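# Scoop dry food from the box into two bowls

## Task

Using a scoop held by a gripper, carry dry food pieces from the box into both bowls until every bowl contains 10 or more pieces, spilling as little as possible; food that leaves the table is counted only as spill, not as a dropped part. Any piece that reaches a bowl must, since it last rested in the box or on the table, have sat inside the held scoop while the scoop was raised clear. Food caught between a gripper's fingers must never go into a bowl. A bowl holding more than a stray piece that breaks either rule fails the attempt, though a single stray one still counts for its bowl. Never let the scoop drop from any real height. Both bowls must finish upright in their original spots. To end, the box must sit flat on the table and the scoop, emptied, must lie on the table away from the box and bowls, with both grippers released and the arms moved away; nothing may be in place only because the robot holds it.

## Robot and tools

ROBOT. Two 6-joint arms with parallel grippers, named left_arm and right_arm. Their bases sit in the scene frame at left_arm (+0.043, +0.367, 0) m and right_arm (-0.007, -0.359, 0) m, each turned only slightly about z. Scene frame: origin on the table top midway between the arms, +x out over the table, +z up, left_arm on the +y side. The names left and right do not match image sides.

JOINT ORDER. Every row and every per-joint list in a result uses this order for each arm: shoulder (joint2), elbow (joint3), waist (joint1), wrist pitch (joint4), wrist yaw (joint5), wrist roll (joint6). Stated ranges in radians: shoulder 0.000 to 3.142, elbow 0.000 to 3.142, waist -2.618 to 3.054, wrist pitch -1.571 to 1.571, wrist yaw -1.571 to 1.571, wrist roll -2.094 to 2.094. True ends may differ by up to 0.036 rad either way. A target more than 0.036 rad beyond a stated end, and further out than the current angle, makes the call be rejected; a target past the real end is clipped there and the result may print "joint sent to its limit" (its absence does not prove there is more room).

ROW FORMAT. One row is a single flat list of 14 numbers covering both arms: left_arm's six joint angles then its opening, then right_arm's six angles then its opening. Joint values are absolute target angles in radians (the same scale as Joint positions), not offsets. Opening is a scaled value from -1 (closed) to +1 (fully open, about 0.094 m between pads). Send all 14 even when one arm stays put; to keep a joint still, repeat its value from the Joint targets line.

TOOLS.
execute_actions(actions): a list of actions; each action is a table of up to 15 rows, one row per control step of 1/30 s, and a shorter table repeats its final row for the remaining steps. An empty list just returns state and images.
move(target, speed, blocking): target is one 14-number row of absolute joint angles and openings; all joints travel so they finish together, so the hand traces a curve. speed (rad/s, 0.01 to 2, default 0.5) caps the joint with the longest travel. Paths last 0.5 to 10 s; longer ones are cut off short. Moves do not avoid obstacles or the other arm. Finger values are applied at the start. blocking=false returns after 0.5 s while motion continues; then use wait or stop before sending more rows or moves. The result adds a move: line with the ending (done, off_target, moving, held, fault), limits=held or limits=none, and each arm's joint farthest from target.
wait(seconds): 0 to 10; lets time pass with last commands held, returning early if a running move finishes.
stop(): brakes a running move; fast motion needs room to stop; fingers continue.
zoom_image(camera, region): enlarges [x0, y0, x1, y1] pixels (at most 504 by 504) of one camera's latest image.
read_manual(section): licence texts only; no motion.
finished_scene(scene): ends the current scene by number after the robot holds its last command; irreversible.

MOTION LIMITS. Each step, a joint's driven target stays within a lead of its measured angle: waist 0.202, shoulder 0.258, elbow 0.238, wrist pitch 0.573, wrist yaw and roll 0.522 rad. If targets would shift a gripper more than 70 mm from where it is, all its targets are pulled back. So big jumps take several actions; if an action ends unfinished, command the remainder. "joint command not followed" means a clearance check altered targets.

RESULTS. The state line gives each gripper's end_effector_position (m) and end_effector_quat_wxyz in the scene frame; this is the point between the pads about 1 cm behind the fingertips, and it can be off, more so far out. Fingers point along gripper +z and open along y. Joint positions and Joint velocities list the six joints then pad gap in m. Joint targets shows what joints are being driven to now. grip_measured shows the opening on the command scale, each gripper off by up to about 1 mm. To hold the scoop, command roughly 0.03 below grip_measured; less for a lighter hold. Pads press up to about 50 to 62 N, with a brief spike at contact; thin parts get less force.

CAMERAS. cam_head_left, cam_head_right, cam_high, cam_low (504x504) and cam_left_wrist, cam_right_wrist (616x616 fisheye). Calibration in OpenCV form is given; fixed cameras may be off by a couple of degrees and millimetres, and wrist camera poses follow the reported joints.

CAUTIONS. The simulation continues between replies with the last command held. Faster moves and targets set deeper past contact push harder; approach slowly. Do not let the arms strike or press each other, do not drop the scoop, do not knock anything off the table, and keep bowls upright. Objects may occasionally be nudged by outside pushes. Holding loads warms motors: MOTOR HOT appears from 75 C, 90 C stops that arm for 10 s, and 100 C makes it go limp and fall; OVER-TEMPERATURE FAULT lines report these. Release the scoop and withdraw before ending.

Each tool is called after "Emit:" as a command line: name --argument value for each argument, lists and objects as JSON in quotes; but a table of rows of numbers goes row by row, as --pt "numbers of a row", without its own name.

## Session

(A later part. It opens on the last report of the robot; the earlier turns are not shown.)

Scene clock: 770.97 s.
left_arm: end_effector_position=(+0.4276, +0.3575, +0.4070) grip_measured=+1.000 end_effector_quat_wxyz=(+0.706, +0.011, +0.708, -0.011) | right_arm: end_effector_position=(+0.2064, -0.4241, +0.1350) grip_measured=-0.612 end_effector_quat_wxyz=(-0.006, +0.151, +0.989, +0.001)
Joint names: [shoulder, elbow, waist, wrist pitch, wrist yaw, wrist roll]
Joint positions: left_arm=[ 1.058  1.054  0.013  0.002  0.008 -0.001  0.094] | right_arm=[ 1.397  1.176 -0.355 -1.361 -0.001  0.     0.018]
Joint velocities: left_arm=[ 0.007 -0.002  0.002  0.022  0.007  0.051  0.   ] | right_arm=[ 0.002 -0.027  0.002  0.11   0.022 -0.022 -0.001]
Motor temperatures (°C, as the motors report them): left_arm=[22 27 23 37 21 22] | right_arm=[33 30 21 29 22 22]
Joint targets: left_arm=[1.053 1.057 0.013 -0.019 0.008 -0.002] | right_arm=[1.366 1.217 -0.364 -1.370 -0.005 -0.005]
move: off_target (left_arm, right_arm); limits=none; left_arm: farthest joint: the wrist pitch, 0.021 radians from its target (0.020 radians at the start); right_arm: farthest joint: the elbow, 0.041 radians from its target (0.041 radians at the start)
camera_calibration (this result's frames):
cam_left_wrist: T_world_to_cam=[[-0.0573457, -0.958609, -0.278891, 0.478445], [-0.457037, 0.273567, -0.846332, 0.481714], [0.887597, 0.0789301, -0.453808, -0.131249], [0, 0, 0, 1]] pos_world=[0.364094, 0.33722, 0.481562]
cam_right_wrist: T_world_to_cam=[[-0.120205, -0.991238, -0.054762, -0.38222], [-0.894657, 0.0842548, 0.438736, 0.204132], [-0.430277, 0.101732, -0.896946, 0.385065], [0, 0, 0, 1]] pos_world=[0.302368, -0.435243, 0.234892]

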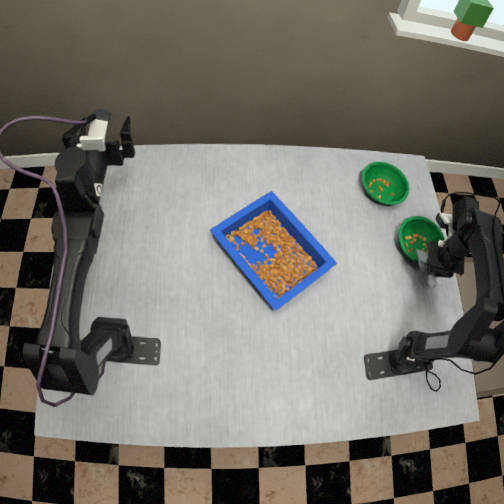

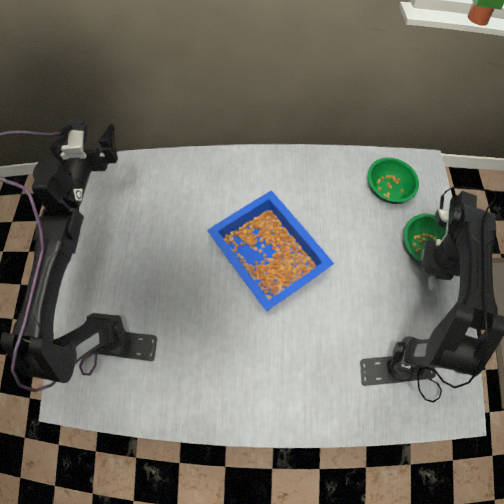

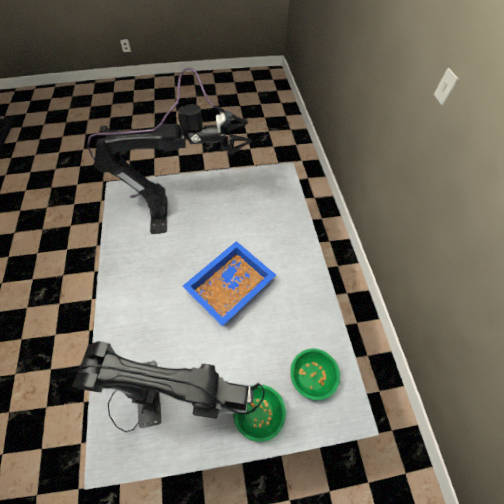

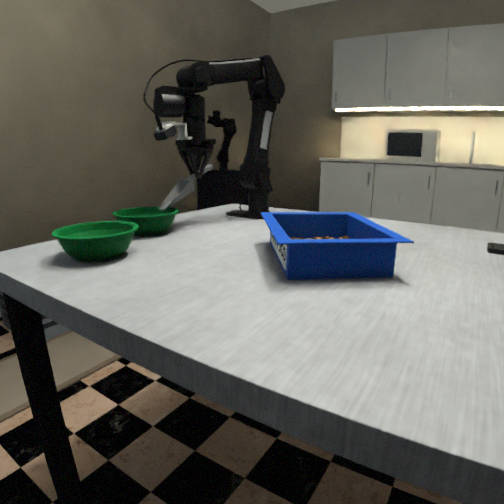

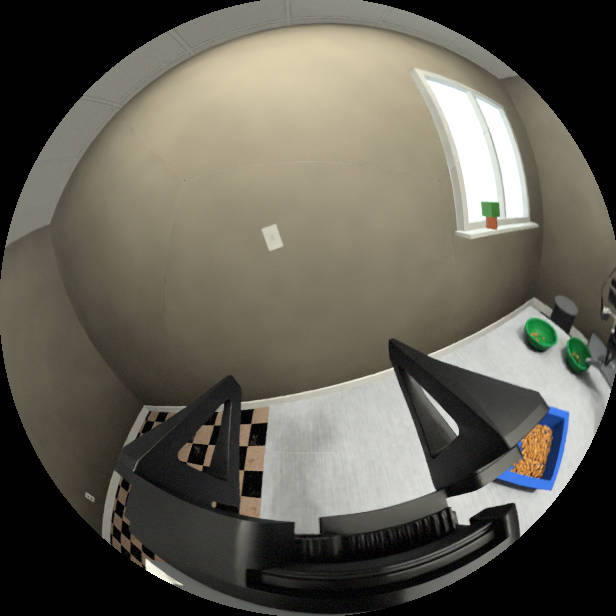

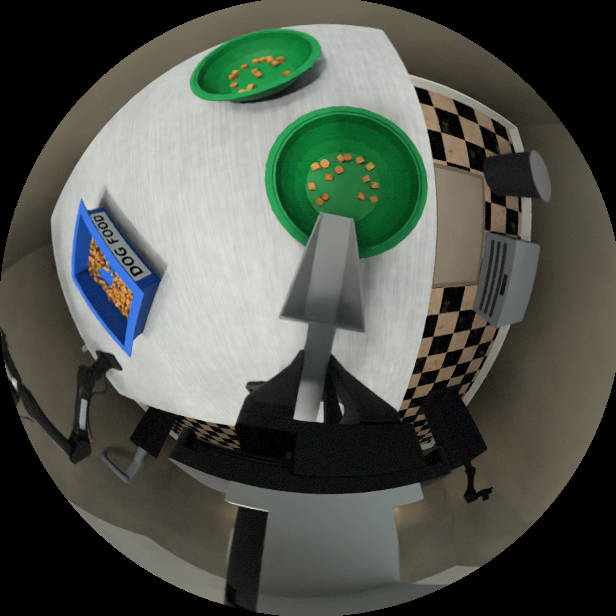

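Emit:
execute_actions --actions '[[[1.053,1.057,0.013,-0.019,0.008,-0.002,1,1.366,1.217,-0.36,-1.3455,-0.005,-0.005,-0.65],[1.053,1.057,0.013,-0.019,0.008,-0.002,1,1.366,1.217,-0.356,-1.341,-0.005,-0.005,-0.65],[1.053,1.057,0.013,-0.019,0.008,-0.002,1,1.366,1.217,-0.352,-1.3339,-0.005,-0.005,-0.65],[1.053,1.057,0.013,-0.019,0.008,-0.002,1,1.366,1.217,-0.348,-1.324,-0.005,-0.005,-0.65],[1.053,1.057,0.013,-0.019,0.008,-0.002,1,1.366,1.217,-0.344,-1.3116,-0.005,-0.005,-0.65],[1.053,1.057,0.013,-0.019,0.008,-0.002,1,1.3698,1.2115,-0.344,-1.2969,-0.005,-0.005,-0.65],[1.053,1.057,0.013,-0.019,0.008,-0.002,1,1.3736,1.206,-0.344,-1.2799,-0.005,-0.005,-0.65],[1.053,1.057,0.013,-0.019,0.008,-0.002,1,1.3774,1.2005,-0.344,-1.2608,-0.005,-0.005,-0.65],[1.053,1.057,0.013,-0.019,0.008,-0.002,1,1.3812,1.195,-0.344,-1.2398,-0.005,-0.005,-0.65],[1.053,1.057,0.013,-0.019,0.008,-0.002,1,1.385,1.1895,-0.3427,-1.2169,-0.005,-0.005,-0.65],[1.053,1.057,0.013,-0.019,0.008,-0.002,1,1.3888,1.184,-0.3391,-1.1924,-0.005,-0.005,-0.65],[1.053,1.057,0.013,-0.019,0.008,-0.002,1,1.3926,1.1785,-0.3331,-1.1662,-0.005,-0.005,-0.65],[1.053,1.057,0.013,-0.019,0.008,-0.002,1,1.3964,1.173,-0.325,-1.1385,-0.005,-0.005,-0.65],[1.053,1.057,0.013,-0.019,0.008,-0.002,1,1.4002,1.1675,-0.315,-1.1098,-0.005,-0.005,-0.65],[1.053,1.057,0.013,-0.019,0.008,-0.002,1,1.404,1.162,-0.303,-1.0797,-0.005,-0.005,-0.65]],[[1.053,1.057,0.013,-0.019,0.008,-0.002,1,1.4041,1.1613,-0.2894,-1.0486,-0.005,-0.005,-0.65],[1.053,1.057,0.013,-0.019,0.008,-0.002,1,1.4045,1.1592,-0.2742,-1.0168,-0.005,-0.005,-0.65],[1.053,1.057,0.013,-0.019,0.008,-0.002,1,1.4051,1.1559,-0.2576,-0.9841,-0.005,-0.005,-0.65],[1.053,1.057,0.013,-0.019,0.008,-0.002,1,1.406,1.1513,-0.2397,-0.9508,-0.005,-0.005,-0.65],[1.053,1.057,0.013,-0.019,0.008,-0.002,1,1.4071,1.1456,-0.2207,-0.9171,-0.005,-0.005,-0.65],[1.053,1.057,0.013,-0.019,0.008,-0.002,1,1.4084,1.1388,-0.2006,-0.8829,-0.005,-0.005,-0.65],[1.053,1.057,0.013,-0.019,0.008,-0.002,1,1.4099,1.1309,-0.1798,-0.8487,-0.005,-0.005,-0.65],[1.053,1.057,0.013,-0.019,0.008,-0.002,1,1.4115,1.122,-0.1581,-0.8143,-0.005,-0.005,-0.65],[1.053,1.057,0.013,-0.019,0.008,-0.002,1,1.4134,1.1123,-0.136,-0.7801,-0.005,-0.005,-0.65],[1.053,1.057,0.013,-0.019,0.008,-0.002,1,1.4154,1.1017,-0.1134,-0.7459,-0.005,-0.005,-0.65],[1.053,1.057,0.013,-0.019,0.008,-0.002,1,1.4175,1.0903,-0.0905,-0.7122,-0.005,-0.005,-0.65],[1.053,1.057,0.013,-0.019,0.008,-0.002,1,1.4198,1.0782,-0.0675,-0.6789,-0.005,-0.005,-0.65],[1.053,1.057,0.013,-0.019,0.008,-0.002,1,1.4222,1.0653,-0.0445,-0.6462,-0.005,-0.005,-0.65],[1.053,1.057,0.013,-0.019,0.008,-0.002,1,1.4247,1.052,-0.0216,-0.6144,-0.005,-0.005,-0.65],[1.053,1.057,0.013,-0.019,0.008,-0.002,1,1.4273,1.0381,0.001,-0.5833,-0.005,-0.005,-0.65]],[[1.053,1.057,0.013,-0.019,0.008,-0.002,1,1.43,1.0237,0.0231,-0.5532,-0.005,-0.005,-0.65],[1.053,1.057,0.013,-0.019,0.008,-0.002,1,1.4328,1.0089,0.0448,-0.5245,-0.005,-0.005,-0.65],[1.053,1.057,0.013,-0.019,0.008,-0.002,1,1.4357,0.9937,0.0656,-0.4968,-0.005,-0.005,-0.65],[1.053,1.057,0.013,-0.019,0.008,-0.002,1,1.4386,0.9783,0.0857,-0.4707,-0.005,-0.005,-0.65],[1.053,1.057,0.013,-0.019,0.008,-0.002,1,1.4415,0.9627,0.1047,-0.4461,-0.005,-0.005,-0.65],[1.053,1.057,0.013,-0.019,0.008,-0.002,1,1.4445,0.9469,0.1226,-0.4232,-0.005,-0.005,-0.65],[1.053,1.057,0.013,-0.019,0.008,-0.002,1,1.4475,0.931,0.1392,-0.4022,-0.005,-0.005,-0.65],[1.053,1.057,0.013,-0.019,0.008,-0.002,1,1.4505,0.915,0.1544,-0.3831,-0.005,-0.005,-0.65],[1.053,1.057,0.013,-0.019,0.008,-0.002,1,1.4535,0.8991,0.168,-0.3661,-0.005,-0.005,-0.65],[1.053,1.057,0.013,-0.019,0.008,-0.002,1,1.4565,0.8833,0.18,-0.3514,-0.005,-0.005,-0.65],[1.053,1.057,0.013,-0.019,0.008,-0.002,1,1.4594,0.8677,0.19,-0.339,-0.005,-0.005,-0.65],[1.053,1.057,0.013,-0.019,0.008,-0.002,1,1.4623,0.8523,0.1981,-0.3291,-0.005,-0.005,-0.65],[1.053,1.057,0.013,-0.019,0.008,-0.002,1,1.4652,0.8371,0.2041,-0.322,-0.005,-0.005,-0.65],[1.053,1.057,0.013,-0.019,0.008,-0.002,1,1.468,0.8223,0.2077,-0.3175,-0.005,-0.005,-0.65],[1.053,1.057,0.013,-0.019,0.008,-0.002,1,1.4707,0.8079,0.209,-0.316,-0.005,-0.005,-0.65]],[[1.053,1.057,0.013,-0.019,0.008,-0.002,1,1.4733,0.794,0.209,-0.316,-0.005,-0.005,-0.65],[1.053,1.057,0.013,-0.019,0.008,-0.002,1,1.4758,0.7807,0.209,-0.316,-0.005,-0.005,-0.65],[1.053,1.057,0.013,-0.019,0.008,-0.002,1,1.4782,0.7678,0.209,-0.316,-0.005,-0.005,-0.65],[1.053,1.057,0.013,-0.019,0.008,-0.002,1,1.4805,0.7557,0.209,-0.316,-0.005,-0.005,-0.65],[1.053,1.057,0.013,-0.019,0.008,-0.002,1,1.4826,0.7443,0.209,-0.316,-0.005,-0.005,-0.65],[1.053,1.057,0.013,-0.019,0.008,-0.002,1,1.4846,0.7337,0.209,-0.316,-0.005,-0.005,-0.65],[1.053,1.057,0.013,-0.019,0.008,-0.002,1,1.4865,0.724,0.209,-0.316,-0.005,-0.005,-0.65],[1.053,1.057,0.013,-0.019,0.008,-0.002,1,1.4881,0.7151,0.209,-0.316,-0.005,-0.005,-0.65],[1.053,1.057,0.013,-0.019,0.008,-0.002,1,1.4896,0.7072,0.209,-0.316,-0.005,-0.005,-0.65],[1.053,1.057,0.013,-0.019,0.008,-0.002,1,1.4909,0.7004,0.209,-0.316,-0.005,-0.005,-0.65],[1.053,1.057,0.013,-0.019,0.008,-0.002,1,1.492,0.6947,0.209,-0.316,-0.005,-0.005,-0.65],[1.053,1.057,0.013,-0.019,0.008,-0.002,1,1.4929,0.6901,0.209,-0.316,-0.005,-0.005,-0.65],[1.053,1.057,0.013,-0.019,0.008,-0.002,1,1.4935,0.6868,0.209,-0.316,-0.005,-0.005,-0.65],[1.053,1.057,0.013,-0.019,0.008,-0.002,1,1.4939,0.6847,0.209,-0.316,-0.005,-0.005,-0.65],[1.053,1.057,0.013,-0.019,0.008,-0.002,1,1.494,0.684,0.209,-0.316,-0.005,-0.005,-0.65]]]'

Emit:
wait --seconds 0.3

Scene clock: 840.00 s.
left_arm: end_effector_position=(+0.4276, +0.3575, +0.4070) grip_measured=+1.000 end_effector_quat_wxyz=(+0.706, +0.011, +0.708, -0.011) | right_arm: end_effector_position=(+0.3034, -0.2765, +0.0283) grip_measured=-0.612 end_effector_quat_wxyz=(+0.221, -0.123, +0.967, +0.030)
Joint names: [shoulder, elbow, waist, wrist pitch, wrist yaw, wrist roll]
Joint positions: left_arm=[ 1.058  1.054  0.013  0.002  0.008 -0.001  0.094] | right_arm=[ 1.483  0.703  0.2   -0.34  -0.004  0.     0.018]
Joint velocities: left_arm=[-0.002  0.002  0.002  0.007 -0.037 -0.037  0.   ] | right_arm=[-0.007  0.002  0.002  0.139  0.007 -0.051  0.   ]
Motor temperatures (°C, as the motors report them): left_arm=[22 27 23 37 21 22] | right_arm=[32 31 21 26 22 22]
Joint targets: left_arm=[1.053 1.057 0.013 -0.019 0.008 -0.002] | right_arm=[1.494 0.684 0.209 -0.316 -0.005 -0.005]
camera_calibration (this result's frames):
cam_left_wrist: T_world_to_cam=[[-0.0573457, -0.958609, -0.278891, 0.478445], [-0.457037, 0.273567, -0.846332, 0.481714], [0.887597, 0.0789301, -0.453808, -0.131249], [0, 0, 0, 1]] pos_world=[0.364094, 0.33722, 0.481562]
cam_right_wrist: T_world_to_cam=[[0.427239, -0.903691, 0.0284325, -0.374331], [-0.904051, -0.427423, -0.000442752, 0.199102], [0.0125528, -0.0255152, -0.999596, 0.149478], [0, 0, 0, 1]] pos_world=[0.338051, -0.249365, 0.160149]

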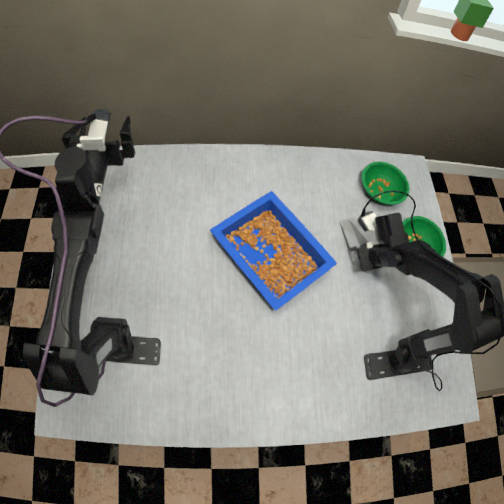

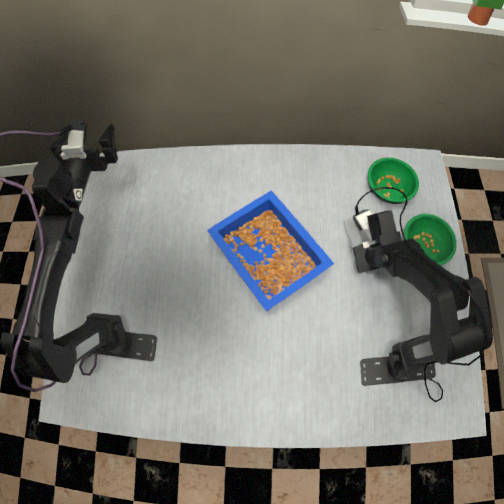

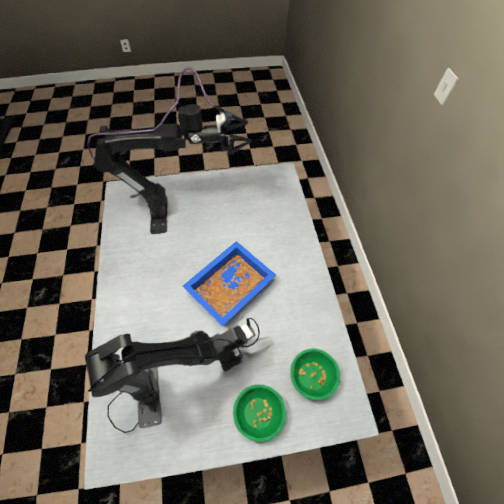

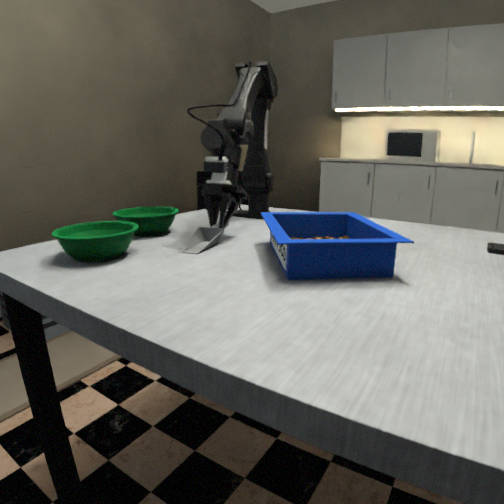

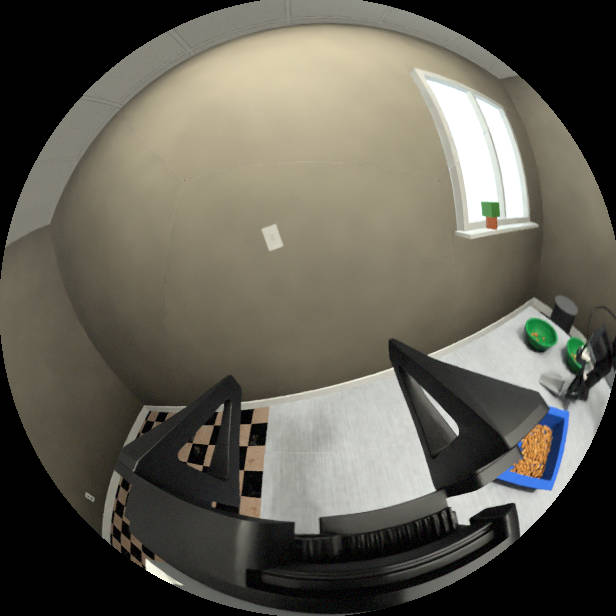

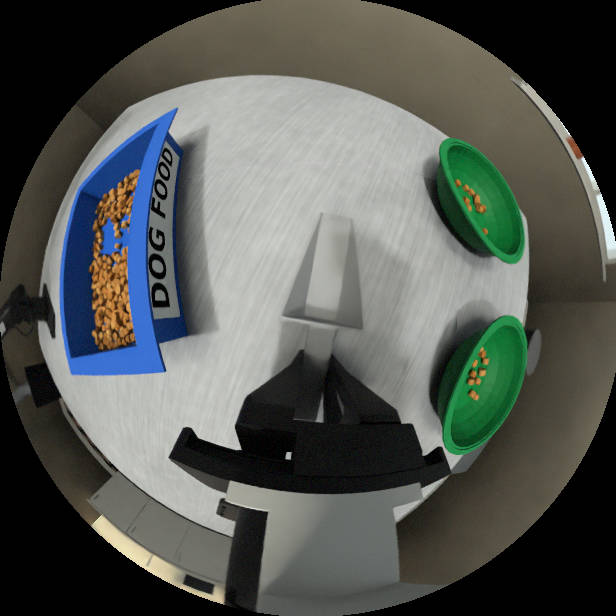

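Scene clock: 840.30 s.
left_arm: end_effector_position=(+0.4276, +0.3575, +0.4070) grip_measured=+1.000 end_effector_quat_wxyz=(+0.706, +0.011, +0.708, -0.011) | right_arm: end_effector_position=(+0.3041, -0.2764, +0.0286) grip_measured=-0.612 end_effector_quat_wxyz=(+0.223, -0.123, +0.967, +0.031)
Joint names: [shoulder, elbow, waist, wrist pitch, wrist yaw, wrist roll]
Joint positions: left_arm=[ 1.058  1.054  0.013  0.002  0.008 -0.001  0.094] | right_arm=[ 1.483  0.703  0.2   -0.337 -0.004  0.     0.018]
Joint velocities: left_arm=[ 0.007  0.007  0.007 -0.051 -0.007 -0.095  0.   ] | right_arm=[-0.012  0.012  0.022 -0.037  0.007 -0.051  0.   ]
Motor temperatures (°C, as the motors report them): left_arm=[22 27 23 37 21 22] | right_arm=[32 31 21 26 22 22]
Joint targets: left_arm=[1.053 1.057 0.013 -0.019 0.008 -0.002] | right_arm=[1.494 0.684 0.209 -0.316 -0.005 -0.005]
wait: 0.30 s; at rest by 0.23 s
camera_calibration (this result's frames):
cam_left_wrist: T_world_to_cam=[[-0.0573457, -0.958609, -0.278891, 0.478445], [-0.457037, 0.273567, -0.846332, 0.481714], [0.887597, 0.0789301, -0.453808, -0.131249], [0, 0, 0, 1]] pos_world=[0.364094, 0.33722, 0.481562]
cam_right_wrist: T_world_to_cam=[[0.427154, -0.903713, 0.0290037, -0.374465], [-0.904046, -0.427422, -0.00344053, 0.199857], [0.0155061, -0.024751, -0.999573, 0.149117], [0, 0, 0, 1]] pos_world=[0.338322, -0.249295, 0.160602]

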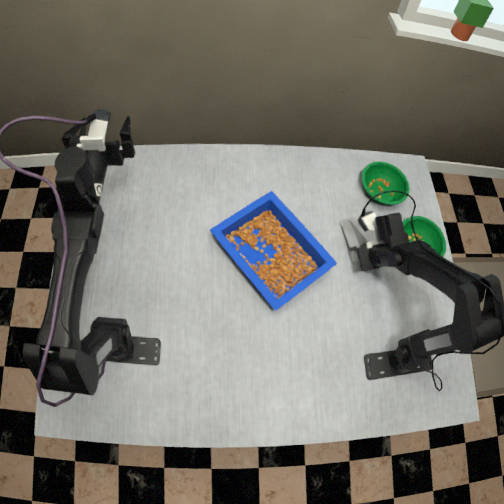

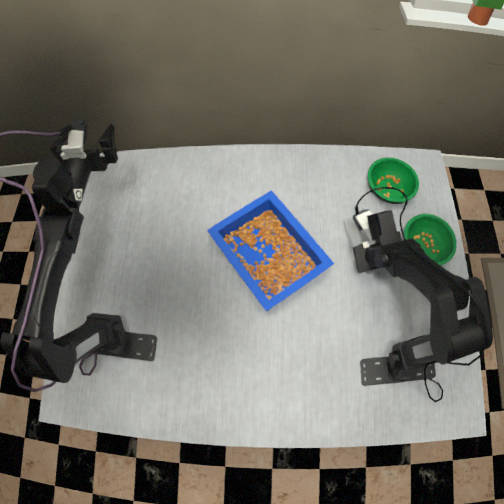

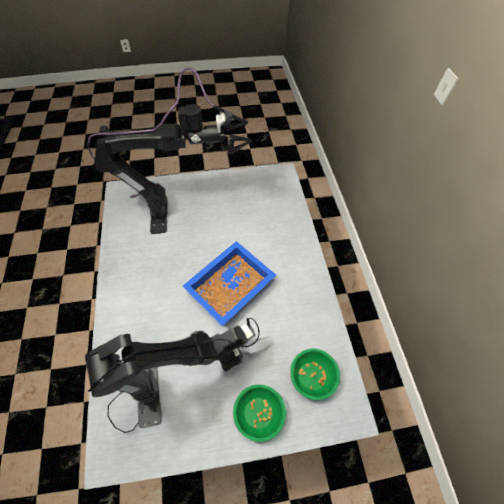

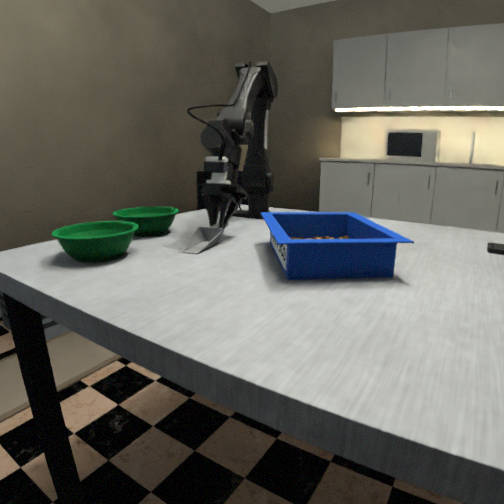

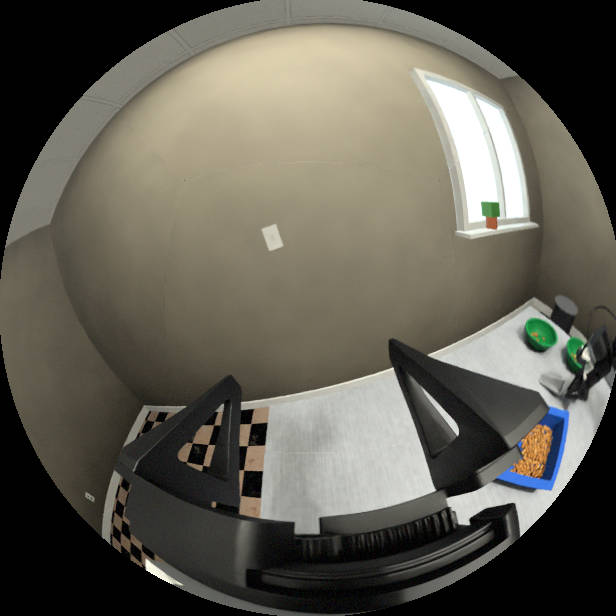

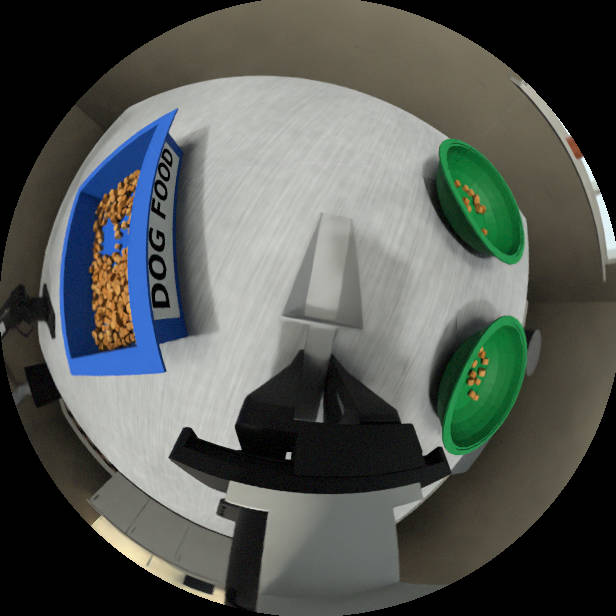

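Emit:
execute_actions --actions '[[[1.053,1.057,0.013,-0.019,0.008,-0.002,1,1.497,0.684,0.209,-0.316,-0.005,-0.005,-0.65],[1.053,1.057,0.013,-0.019,0.008,-0.002,1,1.5,0.684,0.209,-0.316,-0.005,-0.005,-0.65],[1.053,1.057,0.013,-0.019,0.008,-0.002,1,1.503,0.684,0.209,-0.316,-0.005,-0.005,-0.65],[1.053,1.057,0.013,-0.019,0.008,-0.002,1,1.506,0.684,0.209,-0.316,-0.005,-0.005,-0.65],[1.053,1.057,0.013,-0.019,0.008,-0.002,1,1.509,0.684,0.209,-0.316,-0.005,-0.005,-0.65],[1.053,1.057,0.013,-0.019,0.008,-0.002,1,1.511,0.684,0.209,-0.316,-0.005,-0.005,-0.65],[1.053,1.057,0.013,-0.019,0.008,-0.002,1,1.512,0.684,0.209,-0.316,-0.005,-0.005,-0.65],[1.053,1.057,0.013,-0.019,0.008,-0.002,1,1.512,0.684,0.209,-0.316,-0.005,-0.005,-0.65],[1.053,1.057,0.013,-0.019,0.008,-0.002,1,1.512,0.684,0.209,-0.316,-0.005,-0.005,-0.65],[1.053,1.057,0.013,-0.019,0.008,-0.002,1,1.512,0.684,0.209,-0.316,-0.005,-0.005,-0.65],[1.053,1.057,0.013,-0.019,0.008,-0.002,1,1.512,0.684,0.209,-0.316,-0.005,-0.005,-0.65],[1.053,1.057,0.013,-0.019,0.008,-0.002,1,1.512,0.684,0.209,-0.316,-0.005,-0.005,-0.55],[1.053,1.057,0.013,-0.019,0.008,-0.002,1,1.512,0.684,0.209,-0.316,-0.005,-0.005,-0.3],[1.053,1.057,0.013,-0.019,0.008,-0.002,1,1.512,0.684,0.209,-0.316,-0.005,-0.005,0.1],[1.053,1.057,0.013,-0.019,0.008,-0.002,1,1.512,0.684,0.209,-0.316,-0.005,-0.005,0.6]],[[1.053,1.057,0.013,-0.019,0.008,-0.002,1,1.512,0.69,0.209,-0.316,-0.005,-0.005,0.6],[1.053,1.057,0.013,-0.019,0.008,-0.002,1,1.505,0.695,0.209,-0.32,-0.005,-0.005,0.6],[1.053,1.057,0.013,-0.019,0.008,-0.002,1,1.495,0.7,0.209,-0.325,-0.005,-0.005,0.6],[1.053,1.057,0.013,-0.019,0.008,-0.002,1,1.485,0.705,0.209,-0.33,-0.005,-0.005,0.6],[1.053,1.057,0.013,-0.019,0.008,-0.002,1,1.475,0.71,0.209,-0.335,-0.005,-0.005,0.6],[1.053,1.057,0.013,-0.019,0.008,-0.002,1,1.472,0.71,0.209,-0.34,-0.005,-0.005,0.6],[1.053,1.057,0.013,-0.019,0.008,-0.002,1,1.464,0.71,0.209,-0.345,-0.005,-0.005,0.6],[1.053,1.057,0.013,-0.019,0.008,-0.002,1,1.452,0.71,0.209,-0.35,-0.005,-0.005,0.6],[1.053,1.057,0.013,-0.019,0.008,-0.002,1,1.436,0.71,0.209,-0.356,-0.005,-0.005,0.6],[1.053,1.057,0.013,-0.019,0.008,-0.002,1,1.417,0.71,0.209,-0.362,-0.005,-0.005,0.6],[1.053,1.057,0.013,-0.019,0.008,-0.002,1,1.394,0.71,0.209,-0.368,-0.005,-0.005,0.6],[1.053,1.057,0.013,-0.019,0.008,-0.002,1,1.369,0.71,0.209,-0.375,-0.005,-0.005,0.6],[1.053,1.057,0.013,-0.019,0.008,-0.002,1,1.341,0.71,0.209,-0.382,-0.005,-0.005,0.6],[1.053,1.057,0.013,-0.019,0.008,-0.002,1,1.311,0.71,0.209,-0.389,-0.005,-0.005,0.6],[1.053,1.057,0.013,-0.019,0.008,-0.002,1,1.28,0.71,0.209,-0.396,-0.005,-0.005,0.6]],[[1.053,1.057,0.013,-0.019,0.008,-0.002,1,1.248,0.71,0.209,-0.403,-0.005,-0.005,0.6],[1.053,1.057,0.013,-0.019,0.008,-0.002,1,1.216,0.71,0.209,-0.41,-0.005,-0.005,0.6],[1.053,1.057,0.013,-0.019,0.008,-0.002,1,1.184,0.71,0.209,-0.416,-0.005,-0.005,0.6],[1.053,1.057,0.013,-0.019,0.008,-0.002,1,1.152,0.71,0.209,-0.422,-0.005,-0.005,0.6],[1.053,1.057,0.013,-0.019,0.008,-0.002,1,1.121,0.71,0.209,-0.428,-0.005,-0.005,0.6],[1.053,1.057,0.013,-0.019,0.008,-0.002,1,1.091,0.71,0.209,-0.433,-0.005,-0.005,0.6],[1.053,1.057,0.013,-0.019,0.008,-0.002,1,1.063,0.71,0.209,-0.438,-0.005,-0.005,0.6],[1.053,1.057,0.013,-0.019,0.008,-0.002,1,1.037,0.71,0.209,-0.442,-0.005,-0.005,0.6],[1.053,1.057,0.013,-0.019,0.008,-0.002,1,1.014,0.71,0.209,-0.445,-0.005,-0.005,0.6],[1.053,1.057,0.013,-0.019,0.008,-0.002,1,0.994,0.71,0.209,-0.447,-0.005,-0.005,0.6],[1.053,1.057,0.013,-0.019,0.008,-0.002,1,0.978,0.71,0.209,-0.449,-0.005,-0.005,0.6],[1.053,1.057,0.013,-0.019,0.008,-0.002,1,0.966,0.71,0.209,-0.45,-0.005,-0.005,0.6],[1.053,1.057,0.013,-0.019,0.008,-0.002,1,0.958,0.71,0.209,-0.45,-0.005,-0.005,0.6],[1.053,1.057,0.013,-0.019,0.008,-0.002,1,0.953,0.71,0.209,-0.45,-0.005,-0.005,0.6],[1.053,1.057,0.013,-0.019,0.008,-0.002,1,0.95,0.71,0.209,-0.45,-0.005,-0.005,0.6]]]'

Scene clock: 864.47 s.
left_arm: end_effector_position=(+0.4276, +0.3575, +0.4070) grip_measured=+1.000 end_effector_quat_wxyz=(+0.706, +0.011, +0.708, -0.011) | right_arm: end_effector_position=(+0.2970, -0.2782, +0.1686) grip_measured=+0.598 end_effector_quat_wxyz=(+0.418, -0.115, +0.899, +0.055)
Joint names: [shoulder, elbow, waist, wrist pitch, wrist yaw, wrist roll]
Joint positions: left_arm=[ 1.058  1.054  0.013  0.002  0.008 -0.001  0.094] | right_arm=[ 0.979  0.703  0.2   -0.425 -0.004  0.     0.075]
Joint velocities: left_arm=[ 0.022 -0.017 -0.007  0.066  0.022  0.037  0.   ] | right_arm=[-0.164 -0.027  0.017 -0.081 -0.051  0.022 -0.   ]
Motor temperatures (°C, as the motors report them): left_arm=[22 27 23 37 21 22] | right_arm=[31 29 21 27 22 22]
Joint targets: left_arm=[1.053 1.057 0.013 -0.019 0.008 -0.002] | right_arm=[0.950 0.710 0.209 -0.450 -0.005 -0.005]
camera_calibration (this result's frames):
cam_left_wrist: T_world_to_cam=[[-0.0573457, -0.958609, -0.278891, 0.478445], [-0.457037, 0.273567, -0.846332, 0.481714], [0.887597, 0.0789301, -0.453808, -0.131249], [0, 0, 0, 1]] pos_world=[0.364094, 0.33722, 0.481562]
cam_right_wrist: T_world_to_cam=[[0.400262, -0.910672, 0.102305, -0.383468], [-0.821225, -0.40599, -0.400952, 0.241563], [0.40667, 0.0764704, -0.910369, 0.186041], [0, 0, 0, 1]] pos_world=[0.276207, -0.265368, 0.305452]

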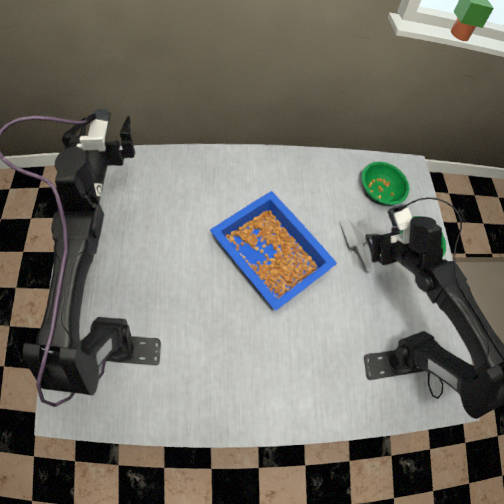

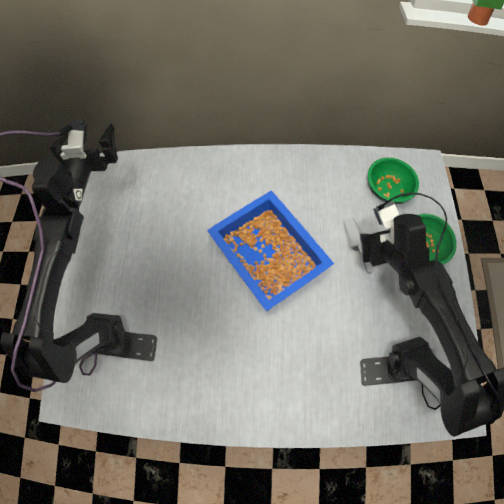

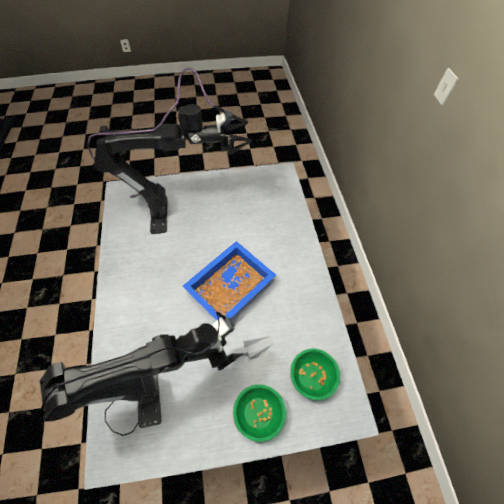

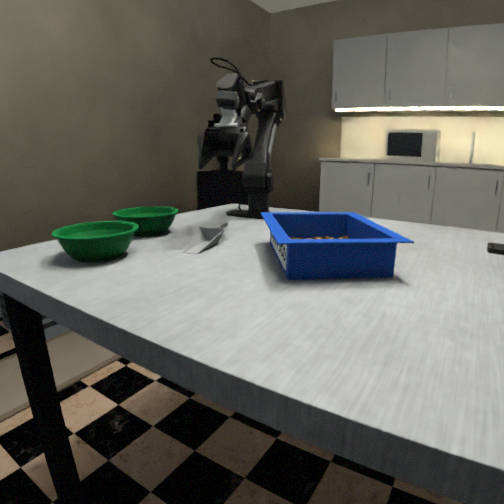

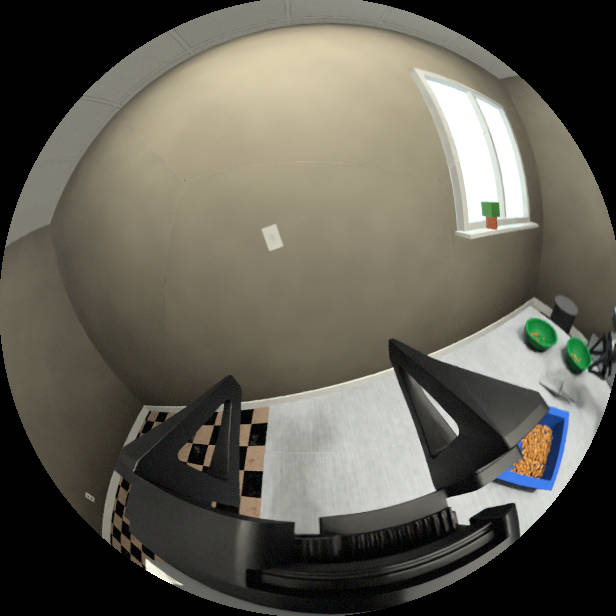

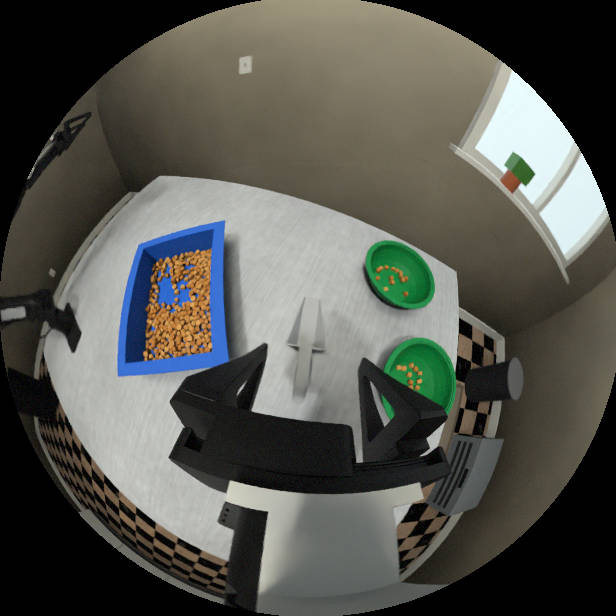

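Emit:
finished_scene --scene 1

The scene is finished: the task was done.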